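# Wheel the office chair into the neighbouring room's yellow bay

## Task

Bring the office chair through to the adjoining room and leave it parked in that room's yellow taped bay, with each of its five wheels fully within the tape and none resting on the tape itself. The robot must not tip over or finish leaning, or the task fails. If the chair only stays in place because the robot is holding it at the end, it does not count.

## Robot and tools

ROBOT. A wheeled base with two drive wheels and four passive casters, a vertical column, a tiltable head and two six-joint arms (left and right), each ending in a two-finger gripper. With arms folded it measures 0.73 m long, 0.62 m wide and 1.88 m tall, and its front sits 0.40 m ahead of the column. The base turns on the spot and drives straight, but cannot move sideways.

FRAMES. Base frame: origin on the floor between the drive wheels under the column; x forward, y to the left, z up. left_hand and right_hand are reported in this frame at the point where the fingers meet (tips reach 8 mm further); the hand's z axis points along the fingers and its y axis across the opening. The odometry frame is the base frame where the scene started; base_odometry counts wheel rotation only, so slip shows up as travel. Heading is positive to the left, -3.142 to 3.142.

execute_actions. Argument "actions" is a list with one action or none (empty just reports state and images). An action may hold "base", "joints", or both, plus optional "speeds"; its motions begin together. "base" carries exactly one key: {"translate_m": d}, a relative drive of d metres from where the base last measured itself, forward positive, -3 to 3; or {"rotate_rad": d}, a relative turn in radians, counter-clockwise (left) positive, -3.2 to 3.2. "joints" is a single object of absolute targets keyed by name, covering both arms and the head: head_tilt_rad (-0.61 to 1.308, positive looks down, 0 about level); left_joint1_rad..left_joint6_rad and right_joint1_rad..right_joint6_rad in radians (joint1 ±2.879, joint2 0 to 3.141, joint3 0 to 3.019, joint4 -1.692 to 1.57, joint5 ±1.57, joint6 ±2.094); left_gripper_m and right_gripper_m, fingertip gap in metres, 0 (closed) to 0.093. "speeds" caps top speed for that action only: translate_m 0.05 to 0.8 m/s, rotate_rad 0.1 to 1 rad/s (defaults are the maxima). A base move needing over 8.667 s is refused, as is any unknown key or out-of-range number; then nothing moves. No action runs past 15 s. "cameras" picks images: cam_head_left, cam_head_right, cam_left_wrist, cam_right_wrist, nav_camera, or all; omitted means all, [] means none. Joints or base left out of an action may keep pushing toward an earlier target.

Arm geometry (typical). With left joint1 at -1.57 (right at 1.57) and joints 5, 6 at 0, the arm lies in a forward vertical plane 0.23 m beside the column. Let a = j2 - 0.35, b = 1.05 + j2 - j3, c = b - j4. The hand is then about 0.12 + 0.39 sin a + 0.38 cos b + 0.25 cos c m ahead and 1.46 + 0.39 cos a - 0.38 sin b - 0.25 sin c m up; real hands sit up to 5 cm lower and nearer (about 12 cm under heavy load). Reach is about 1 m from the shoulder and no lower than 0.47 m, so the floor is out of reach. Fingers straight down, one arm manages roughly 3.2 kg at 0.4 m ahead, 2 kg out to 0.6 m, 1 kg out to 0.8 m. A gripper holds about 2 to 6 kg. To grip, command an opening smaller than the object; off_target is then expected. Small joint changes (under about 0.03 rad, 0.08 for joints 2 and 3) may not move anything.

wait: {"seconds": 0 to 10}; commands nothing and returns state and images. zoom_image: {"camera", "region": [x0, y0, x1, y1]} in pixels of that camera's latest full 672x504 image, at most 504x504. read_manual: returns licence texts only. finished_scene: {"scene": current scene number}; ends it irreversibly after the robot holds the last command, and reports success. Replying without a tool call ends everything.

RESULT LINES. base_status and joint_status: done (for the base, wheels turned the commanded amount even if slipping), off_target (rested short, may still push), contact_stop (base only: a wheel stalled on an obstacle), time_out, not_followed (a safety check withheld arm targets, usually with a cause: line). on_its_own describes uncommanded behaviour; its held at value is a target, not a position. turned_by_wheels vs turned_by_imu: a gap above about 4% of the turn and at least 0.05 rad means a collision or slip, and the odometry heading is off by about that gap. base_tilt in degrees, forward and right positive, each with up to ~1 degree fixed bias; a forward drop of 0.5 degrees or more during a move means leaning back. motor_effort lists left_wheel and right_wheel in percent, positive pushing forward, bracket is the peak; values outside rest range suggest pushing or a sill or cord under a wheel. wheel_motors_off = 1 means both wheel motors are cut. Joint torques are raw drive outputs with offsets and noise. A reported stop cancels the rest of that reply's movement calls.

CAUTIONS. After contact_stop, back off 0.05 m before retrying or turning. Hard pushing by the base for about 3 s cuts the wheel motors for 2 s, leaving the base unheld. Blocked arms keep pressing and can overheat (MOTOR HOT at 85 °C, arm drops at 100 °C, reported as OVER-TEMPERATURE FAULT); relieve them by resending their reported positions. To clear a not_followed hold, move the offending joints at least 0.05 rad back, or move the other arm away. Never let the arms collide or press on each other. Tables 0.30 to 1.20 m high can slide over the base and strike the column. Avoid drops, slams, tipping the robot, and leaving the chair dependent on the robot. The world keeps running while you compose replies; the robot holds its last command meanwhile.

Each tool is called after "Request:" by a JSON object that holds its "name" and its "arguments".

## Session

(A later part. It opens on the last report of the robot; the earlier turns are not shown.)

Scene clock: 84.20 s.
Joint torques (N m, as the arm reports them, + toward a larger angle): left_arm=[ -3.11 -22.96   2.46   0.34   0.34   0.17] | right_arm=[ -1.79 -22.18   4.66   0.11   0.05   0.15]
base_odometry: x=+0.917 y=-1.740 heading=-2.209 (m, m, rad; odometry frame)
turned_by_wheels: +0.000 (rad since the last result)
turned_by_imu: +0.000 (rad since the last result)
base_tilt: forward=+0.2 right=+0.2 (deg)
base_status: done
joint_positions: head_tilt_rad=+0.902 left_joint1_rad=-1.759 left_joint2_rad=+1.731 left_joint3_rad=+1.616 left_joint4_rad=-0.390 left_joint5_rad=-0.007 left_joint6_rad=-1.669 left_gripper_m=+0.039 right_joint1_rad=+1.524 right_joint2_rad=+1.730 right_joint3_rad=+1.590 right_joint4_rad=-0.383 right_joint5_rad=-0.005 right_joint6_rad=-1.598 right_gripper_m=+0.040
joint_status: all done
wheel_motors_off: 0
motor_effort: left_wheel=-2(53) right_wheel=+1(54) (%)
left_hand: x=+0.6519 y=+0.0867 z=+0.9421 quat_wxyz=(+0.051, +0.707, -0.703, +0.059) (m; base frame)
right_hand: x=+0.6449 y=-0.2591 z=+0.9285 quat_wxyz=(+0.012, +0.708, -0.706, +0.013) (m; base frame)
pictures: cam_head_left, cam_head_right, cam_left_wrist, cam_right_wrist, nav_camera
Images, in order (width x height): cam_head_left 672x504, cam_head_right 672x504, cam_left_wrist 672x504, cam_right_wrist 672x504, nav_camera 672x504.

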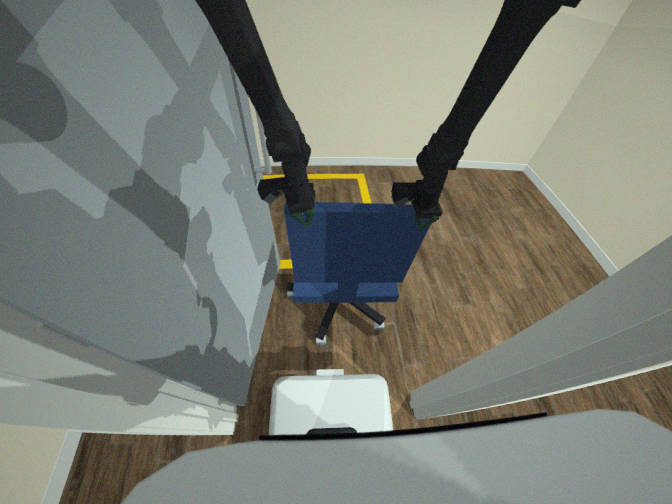

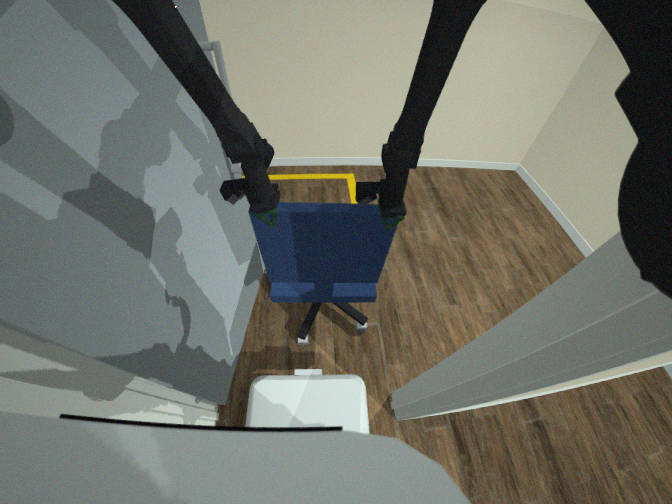

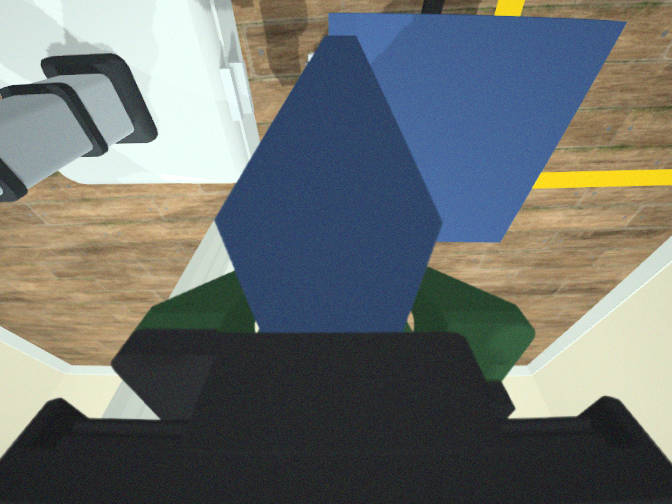

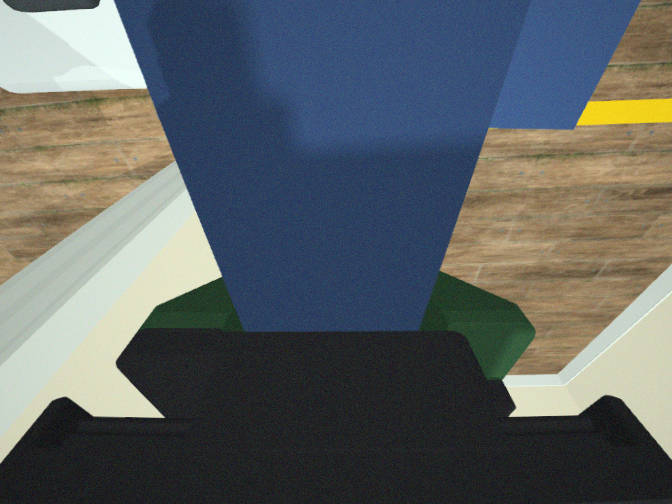

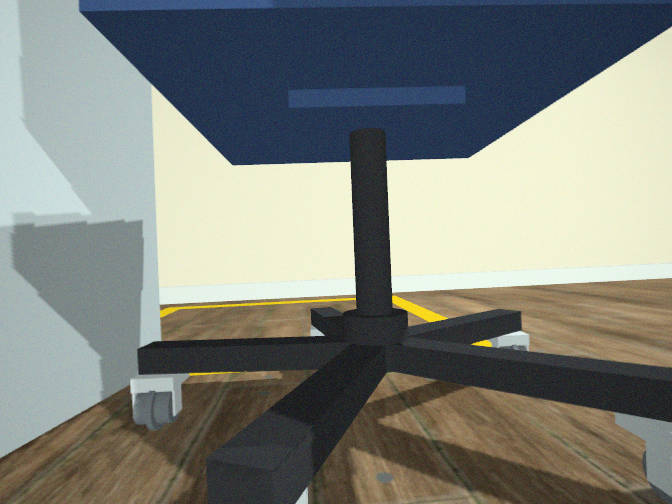

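Request:
{"name": "execute_actions", "arguments": {"actions": [{"base":{"translate_m":0.35},"speeds":{"translate_m":0.15}}], "cameras": ["cam_head_left","cam_head_right","nav_camera"]}}

Scene clock: 88.43 s.
Joint torques (N m, as the arm reports them, + toward a larger angle): left_arm=[ -2.9  -23.05   2.69   0.14   0.25   0.09] | right_arm=[ -1.77 -21.96   4.99   0.24  -0.07   0.11]
base_odometry: x=+0.709 y=-2.021 heading=-2.209 (m, m, rad; odometry frame)
turned_by_wheels: +0.000 (rad since the last result)
turned_by_imu: -0.001 (rad since the last result)
base_tilt: forward=+0.3 right=+0.3 (deg)
base_status: done
joint_positions: head_tilt_rad=+0.902 left_joint1_rad=-1.759 left_joint2_rad=+1.731 left_joint3_rad=+1.614 left_joint4_rad=-0.388 left_joint5_rad=-0.006 left_joint6_rad=-1.663 left_gripper_m=+0.039 right_joint1_rad=+1.524 right_joint2_rad=+1.729 right_joint3_rad=+1.586 right_joint4_rad=-0.385 right_joint5_rad=-0.003 right_joint6_rad=-1.592 right_gripper_m=+0.040
joint_status: not commanded
wheel_motors_off: 0
motor_effort: left_wheel=+0(40) right_wheel=+0(36) (%)
left_hand: x=+0.6515 y=+0.0865 z=+0.9421 quat_wxyz=(+0.052, +0.705, -0.705, +0.060) (m; base frame)
right_hand: x=+0.6422 y=-0.2595 z=+0.9284 quat_wxyz=(+0.015, +0.706, -0.708, +0.012) (m; base frame)
pictures: cam_head_left, cam_head_right, nav_camera
Images, in order (width x height): cam_head_left 672x504, cam_head_right 672x504, nav_camera 672x504.

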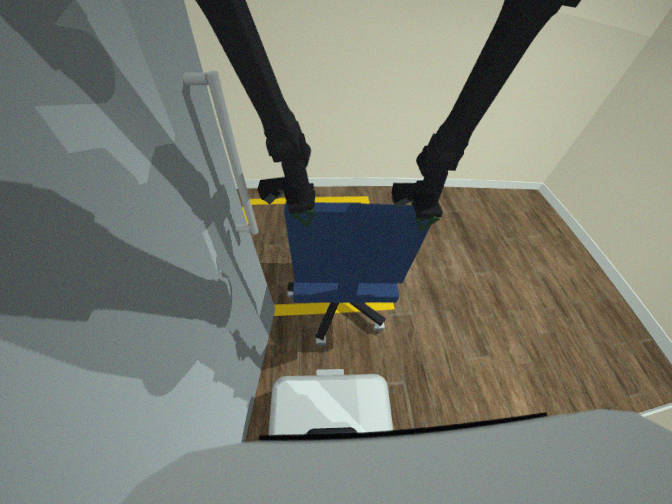

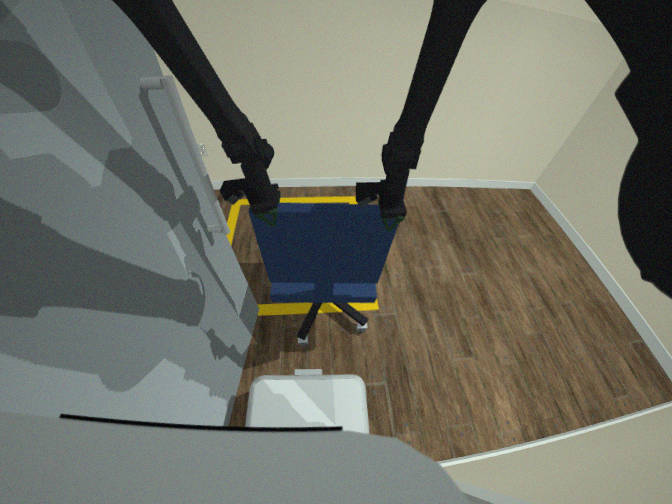

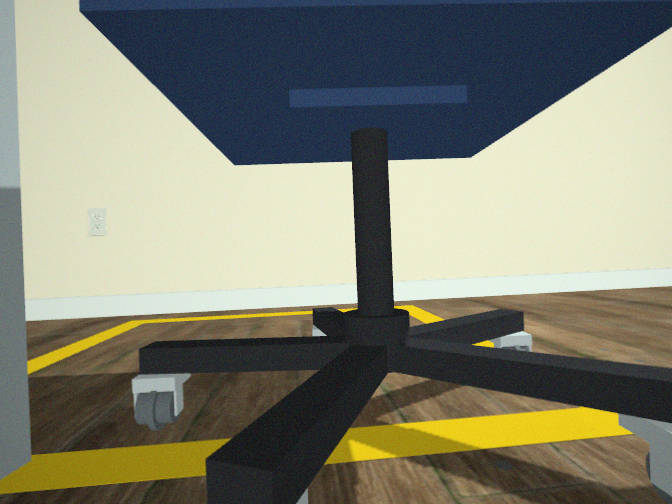

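Request:
{"name": "execute_actions", "arguments": {"actions": [{"base":{"translate_m":0.35},"speeds":{"translate_m":0.15},"joints":{"head_tilt_rad":1.05}}], "cameras": ["cam_head_left","cam_head_right","nav_camera"]}}

Scene clock: 93.87 s.
Joint torques (N m, as the arm reports them, + toward a larger angle): left_arm=[ -3.26 -22.74   2.85   0.09   0.2    0.12] | right_arm=[ -1.82 -22.     5.13   0.38  -0.16   0.08]
base_odometry: x=+0.500 y=-2.302 heading=-2.210 (m, m, rad; odometry frame)
turned_by_wheels: +0.000 (rad since the last result)
turned_by_imu: -0.001 (rad since the last result)
base_tilt: forward=+0.2 right=+0.3 (deg)
base_status: done
joint_positions: head_tilt_rad=+1.049 left_joint1_rad=-1.759 left_joint2_rad=+1.731 left_joint3_rad=+1.614 left_joint4_rad=-0.386 left_joint5_rad=-0.005 left_joint6_rad=-1.659 left_gripper_m=+0.039 right_joint1_rad=+1.524 right_joint2_rad=+1.729 right_joint3_rad=+1.585 right_joint4_rad=-0.387 right_joint5_rad=-0.001 right_joint6_rad=-1.588 right_gripper_m=+0.040
joint_status: all done
wheel_motors_off: 0
motor_effort: left_wheel=-2(42) right_wheel=-1(37) (%)
left_hand: x=+0.6518 y=+0.0860 z=+0.9421 quat_wxyz=(+0.052, +0.703, -0.706, +0.062) (m; base frame)
right_hand: x=+0.6413 y=-0.2597 z=+0.9283 quat_wxyz=(+0.016, +0.705, -0.709, +0.011) (m; base frame)
pictures: cam_head_left, cam_head_right, nav_camera
Images, in order (width x height): cam_head_left 672x504, cam_head_right 672x504, nav_camera 672x504.

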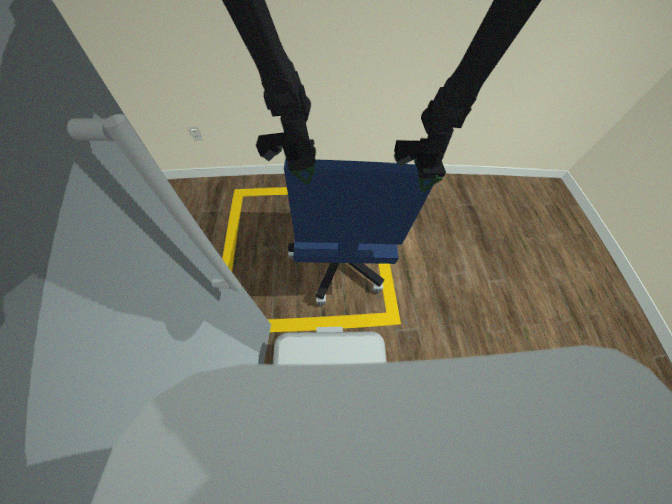

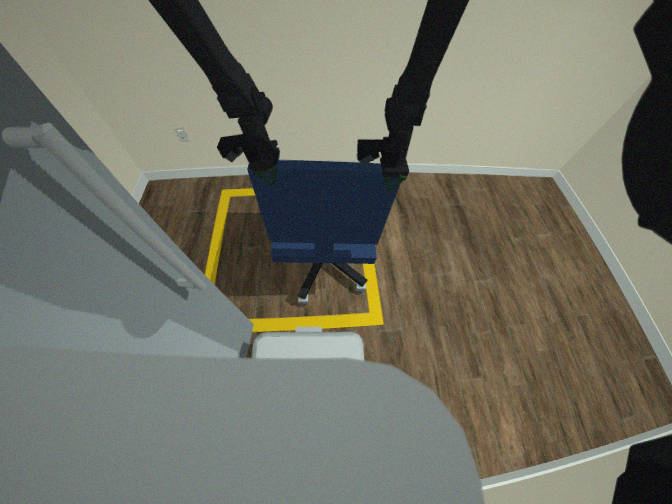

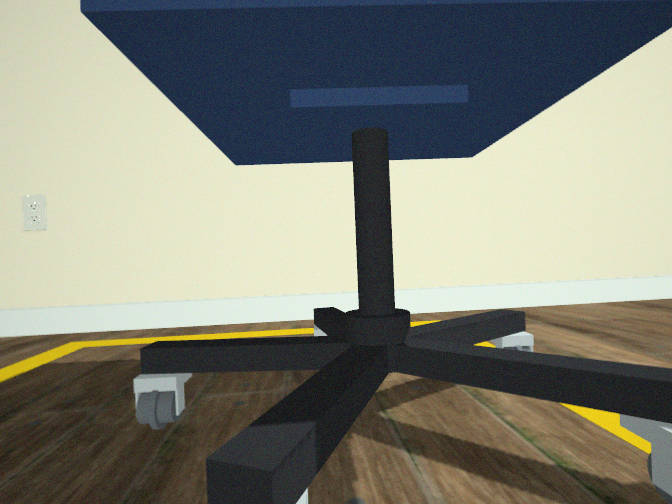

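Request:
{"name": "execute_actions", "arguments": {"actions": [{"joints":{"left_joint1_rad":-1.62,"right_joint1_rad":1.67,"left_joint6_rad":-1.59,"right_joint6_rad":-1.52}}], "cameras": []}}

Request:
{"name": "execute_actions", "arguments": {"actions": [{"joints":{"left_joint1_rad":-1.47,"right_joint1_rad":1.82,"left_joint6_rad":-1.52,"right_joint6_rad":-1.45,"right_joint2_rad":1.75}}]}}

Scene clock: 97.60 s.
Joint torques (N m, as the arm reports them, + toward a larger angle): left_arm=[ -0.85 -21.47   2.21   0.14  -0.63  -0.26] | right_arm=[  1.08 -22.52   4.56   0.12  -0.88  -0.31]
base_odometry: x=+0.500 y=-2.302 heading=-2.210 (m, m, rad; odometry frame)
turned_by_wheels: +0.000 (rad since the last result)
turned_by_imu: +0.000 (rad since the last result)
base_tilt: forward=+0.2 right=+0.3 (deg)
base_status: not commanded
joint_positions: head_tilt_rad=+1.049 left_joint1_rad=-1.631 left_joint2_rad=+1.715 left_joint3_rad=+1.621 left_joint4_rad=-0.386 left_joint5_rad=+0.010 left_joint6_rad=-1.566 left_gripper_m=+0.039 right_joint1_rad=+1.652 right_joint2_rad=+1.731 right_joint3_rad=+1.592 right_joint4_rad=-0.381 right_joint5_rad=+0.012 right_joint6_rad=-1.487 right_gripper_m=+0.040
joint_status: all done
wheel_motors_off: 0
motor_effort: left_wheel=-6(7) right_wheel=+1(8) (%)
left_hand: x=+0.6694 y=+0.1779 z=+0.9415 quat_wxyz=(+0.007, +0.694, -0.719, +0.037) (m; base frame)
right_hand: x=+0.6455 y=-0.1677 z=+0.9295 quat_wxyz=(-0.021, +0.691, -0.722, -0.020) (m; base frame)
pictures: none
No camera images: the call's "cameras" was empty. Leave "cameras" out to get every camera's image.

Scene clock: 99.57 s.
Joint torques (N m, as the arm reports them, + toward a larger angle): left_arm=[  1.54 -21.23   3.14   0.1   -0.43  -0.45] | right_arm=[  2.41 -22.17   2.64  -0.94  -0.9   -0.44]
base_odometry: x=+0.500 y=-2.302 heading=-2.210 (m, m, rad; odometry frame)
turned_by_wheels: +0.000 (rad since the last result)
turned_by_imu: +0.000 (rad since the last result)
base_tilt: forward=+0.3 right=+0.3 (deg)
base_status: not commanded
joint_positions: head_tilt_rad=+1.049 left_joint1_rad=-1.469 left_joint2_rad=+1.715 left_joint3_rad=+1.611 left_joint4_rad=-0.386 left_joint5_rad=+0.004 left_joint6_rad=-1.482 left_gripper_m=+0.039 right_joint1_rad=+1.813 right_joint2_rad=+1.765 right_joint3_rad=+1.612 right_joint4_rad=-0.358 right_joint5_rad=+0.010 right_joint6_rad=-1.401 right_gripper_m=+0.040
joint_status: left_joint6_rad time_out (moved +0.084 of +0.046); right_joint6_rad time_out (moved +0.085 of +0.037); the others done
wheel_motors_off: 0
on_its_own: left_joint6_rad reads -1.482 and still pushes toward -1.520 since a time_out; right_joint6_rad reads -1.401 and still pushes toward -1.450 since a time_out
motor_effort: left_wheel=-1(12) right_wheel=-2(8) (%)
left_hand: x=+0.6624 y=+0.2989 z=+0.9418 quat_wxyz=(-0.041, +0.692, -0.720, -0.020) (m; base frame)
right_hand: x=+0.6349 y=-0.0467 z=+0.9312 quat_wxyz=(-0.069, +0.686, -0.721, -0.072) (m; base frame)
pictures: cam_head_left, cam_head_right, cam_left_wrist, cam_right_wrist, nav_camera
Images, in order (width x height): cam_head_left 672x504, cam_head_right 672x504, cam_left_wrist 672x504, cam_right_wrist 672x504, nav_camera 672x504.

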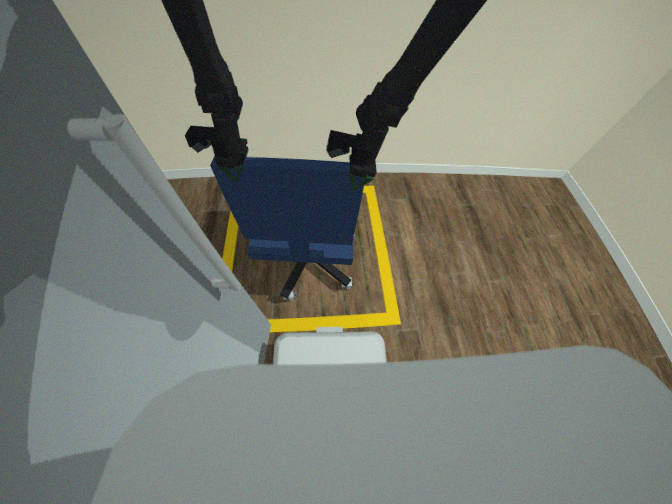

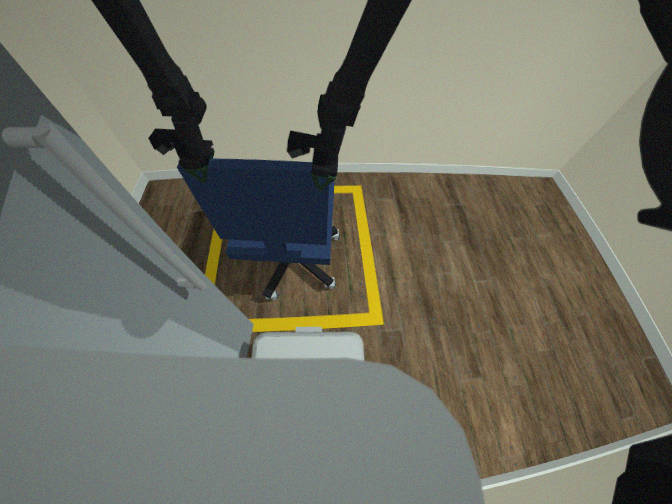

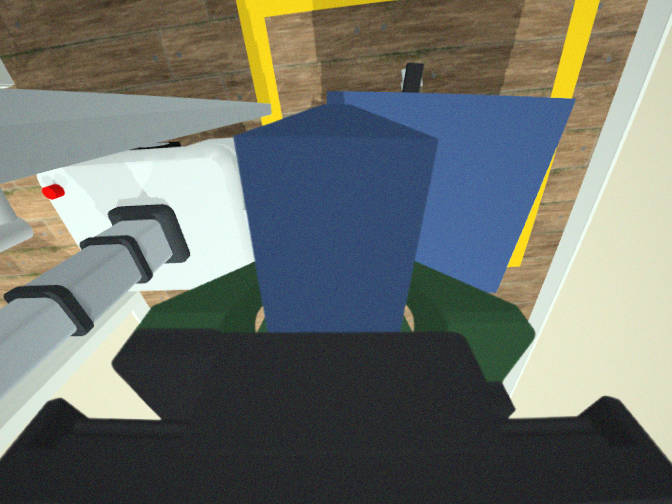

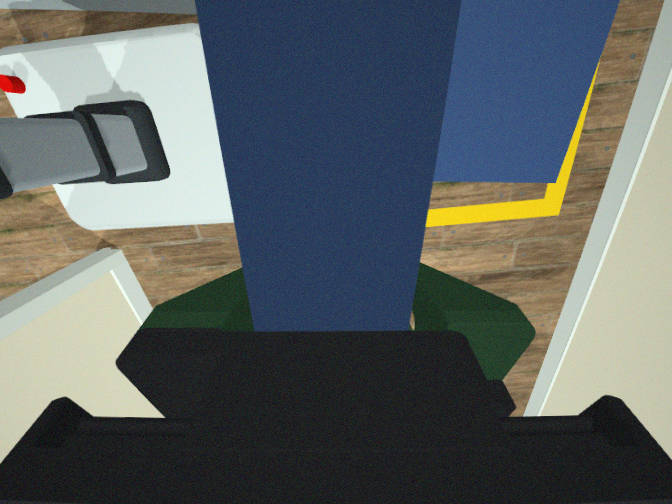

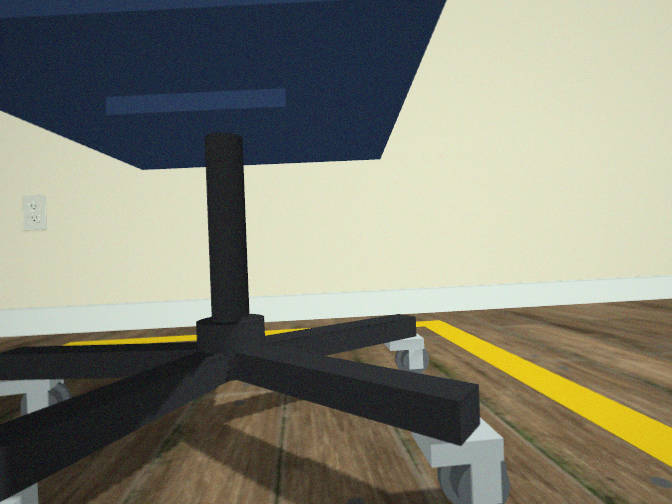

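Well inside. Release.

Request:
{"name": "execute_actions", "arguments": {"actions": [{"joints":{"left_joint6_rad":-1.482,"right_joint6_rad":-1.401,"left_gripper_m":0.09,"right_gripper_m":0.09}}], "cameras": []}}

Request:
{"name": "execute_actions", "arguments": {"actions": [{"joints":{"left_joint2_rad":1.55,"left_joint3_rad":1.5,"left_joint4_rad":-0.44,"right_joint2_rad":1.58,"right_joint3_rad":1.5,"right_joint4_rad":-0.44}}], "cameras": ["cam_head_right","cam_left_wrist","nav_camera"]}}

Scene clock: 103.20 s.
Joint torques (N m, as the arm reports them, + toward a larger angle): left_arm=[  1.07 -21.68   3.21   0.21  -0.37  -0.14] | right_arm=[  2.41 -21.58   3.6    0.1   -0.54  -0.09]
base_odometry: x=+0.500 y=-2.302 heading=-2.210 (m, m, rad; odometry frame)
turned_by_wheels: +0.000 (rad since the last result)
turned_by_imu: +0.000 (rad since the last result)
base_tilt: forward=+0.4 right=+0.3 (deg)
base_status: not commanded
joint_positions: head_tilt_rad=+1.049 left_joint1_rad=-1.469 left_joint2_rad=+1.715 left_joint3_rad=+1.608 left_joint4_rad=-0.386 left_joint5_rad=+0.003 left_joint6_rad=-1.474 left_gripper_m=+0.090 right_joint1_rad=+1.813 right_joint2_rad=+1.762 right_joint3_rad=+1.600 right_joint4_rad=-0.382 right_joint5_rad=+0.003 right_joint6_rad=-1.392 right_gripper_m=+0.090
joint_status: all done
wheel_motors_off: 0
motor_effort: left_wheel=-2(1) right_wheel=-1(2) (%)
left_hand: x=+0.6610 y=+0.2991 z=+0.9414 quat_wxyz=(-0.040, +0.689, -0.723, -0.022) (m; base frame)
right_hand: x=+0.6238 y=-0.0468 z=+0.9314 quat_wxyz=(-0.058, +0.684, -0.723, -0.085) (m; base frame)
pictures: none
No camera images: the call's "cameras" was empty. Leave "cameras" out to get every camera's image.

Scene clock: 104.20 s.
Joint torques (N m, as the arm reports them, + toward a larger angle): left_arm=[  0.99 -20.36   4.2    0.17  -0.38  -0.1 ] | right_arm=[  1.85 -19.96   4.71   0.32  -0.53  -0.06]
base_odometry: x=+0.500 y=-2.302 heading=-2.210 (m, m, rad; odometry frame)
turned_by_wheels: +0.000 (rad since the last result)
turned_by_imu: +0.000 (rad since the last result)
base_tilt: forward=+0.2 right=+0.3 (deg)
base_status: not commanded
joint_positions: head_tilt_rad=+1.049 left_joint1_rad=-1.469 left_joint2_rad=+1.536 left_joint3_rad=+1.496 left_joint4_rad=-0.427 left_joint5_rad=+0.003 left_joint6_rad=-1.475 left_gripper_m=+0.090 right_joint1_rad=+1.813 right_joint2_rad=+1.566 right_joint3_rad=+1.497 right_joint4_rad=-0.436 right_joint5_rad=+0.003 right_joint6_rad=-1.394 right_gripper_m=+0.090
joint_status: all done
wheel_motors_off: 0
motor_effort: left_wheel=-1(1) right_wheel=-1(2) (%)
left_hand: x=+0.6707 y=+0.2928 z=+1.0185 quat_wxyz=(-0.050, +0.689, -0.723, -0.013) (m; base frame)
right_hand: x=+0.6471 y=-0.0621 z=+1.0163 quat_wxyz=(-0.073, +0.683, -0.723, -0.074) (m; base frame)
pictures: cam_head_right, cam_left_wrist, nav_camera
Images, in order (width x height): cam_head_right 672x504, cam_left_wrist 672x504, nav_camera 672x504.

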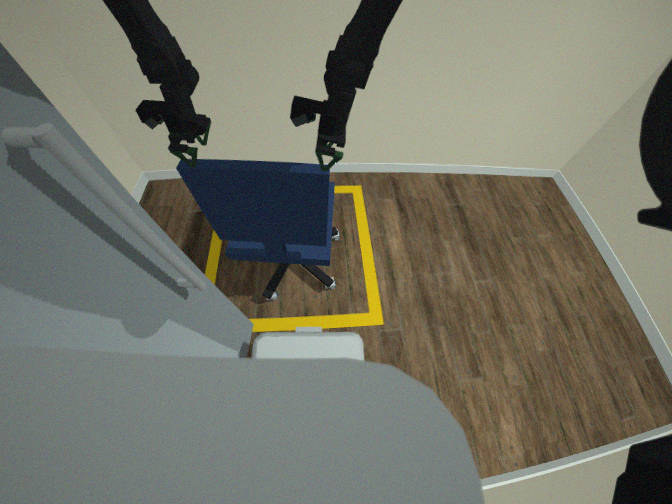

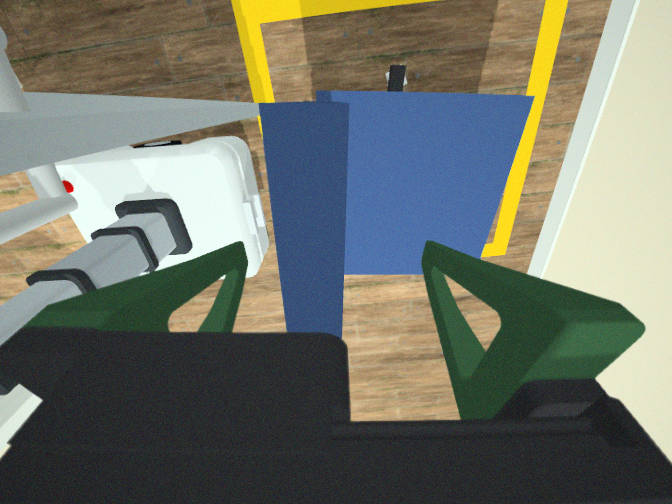

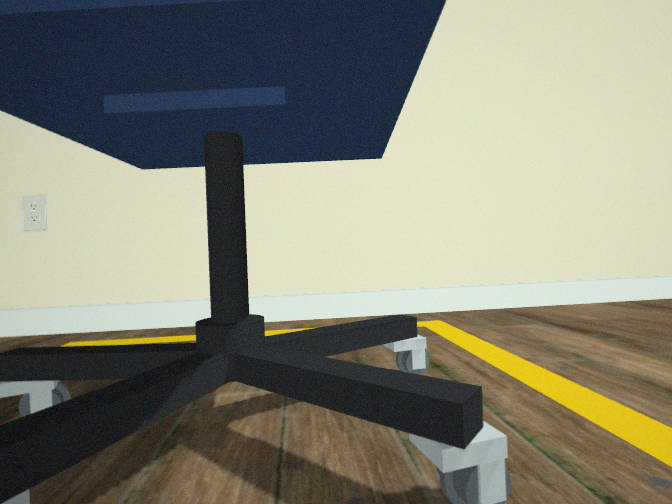

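Request:
{"name": "finished_scene", "arguments": {"scene": 2}}

The scene is finished: the task was done.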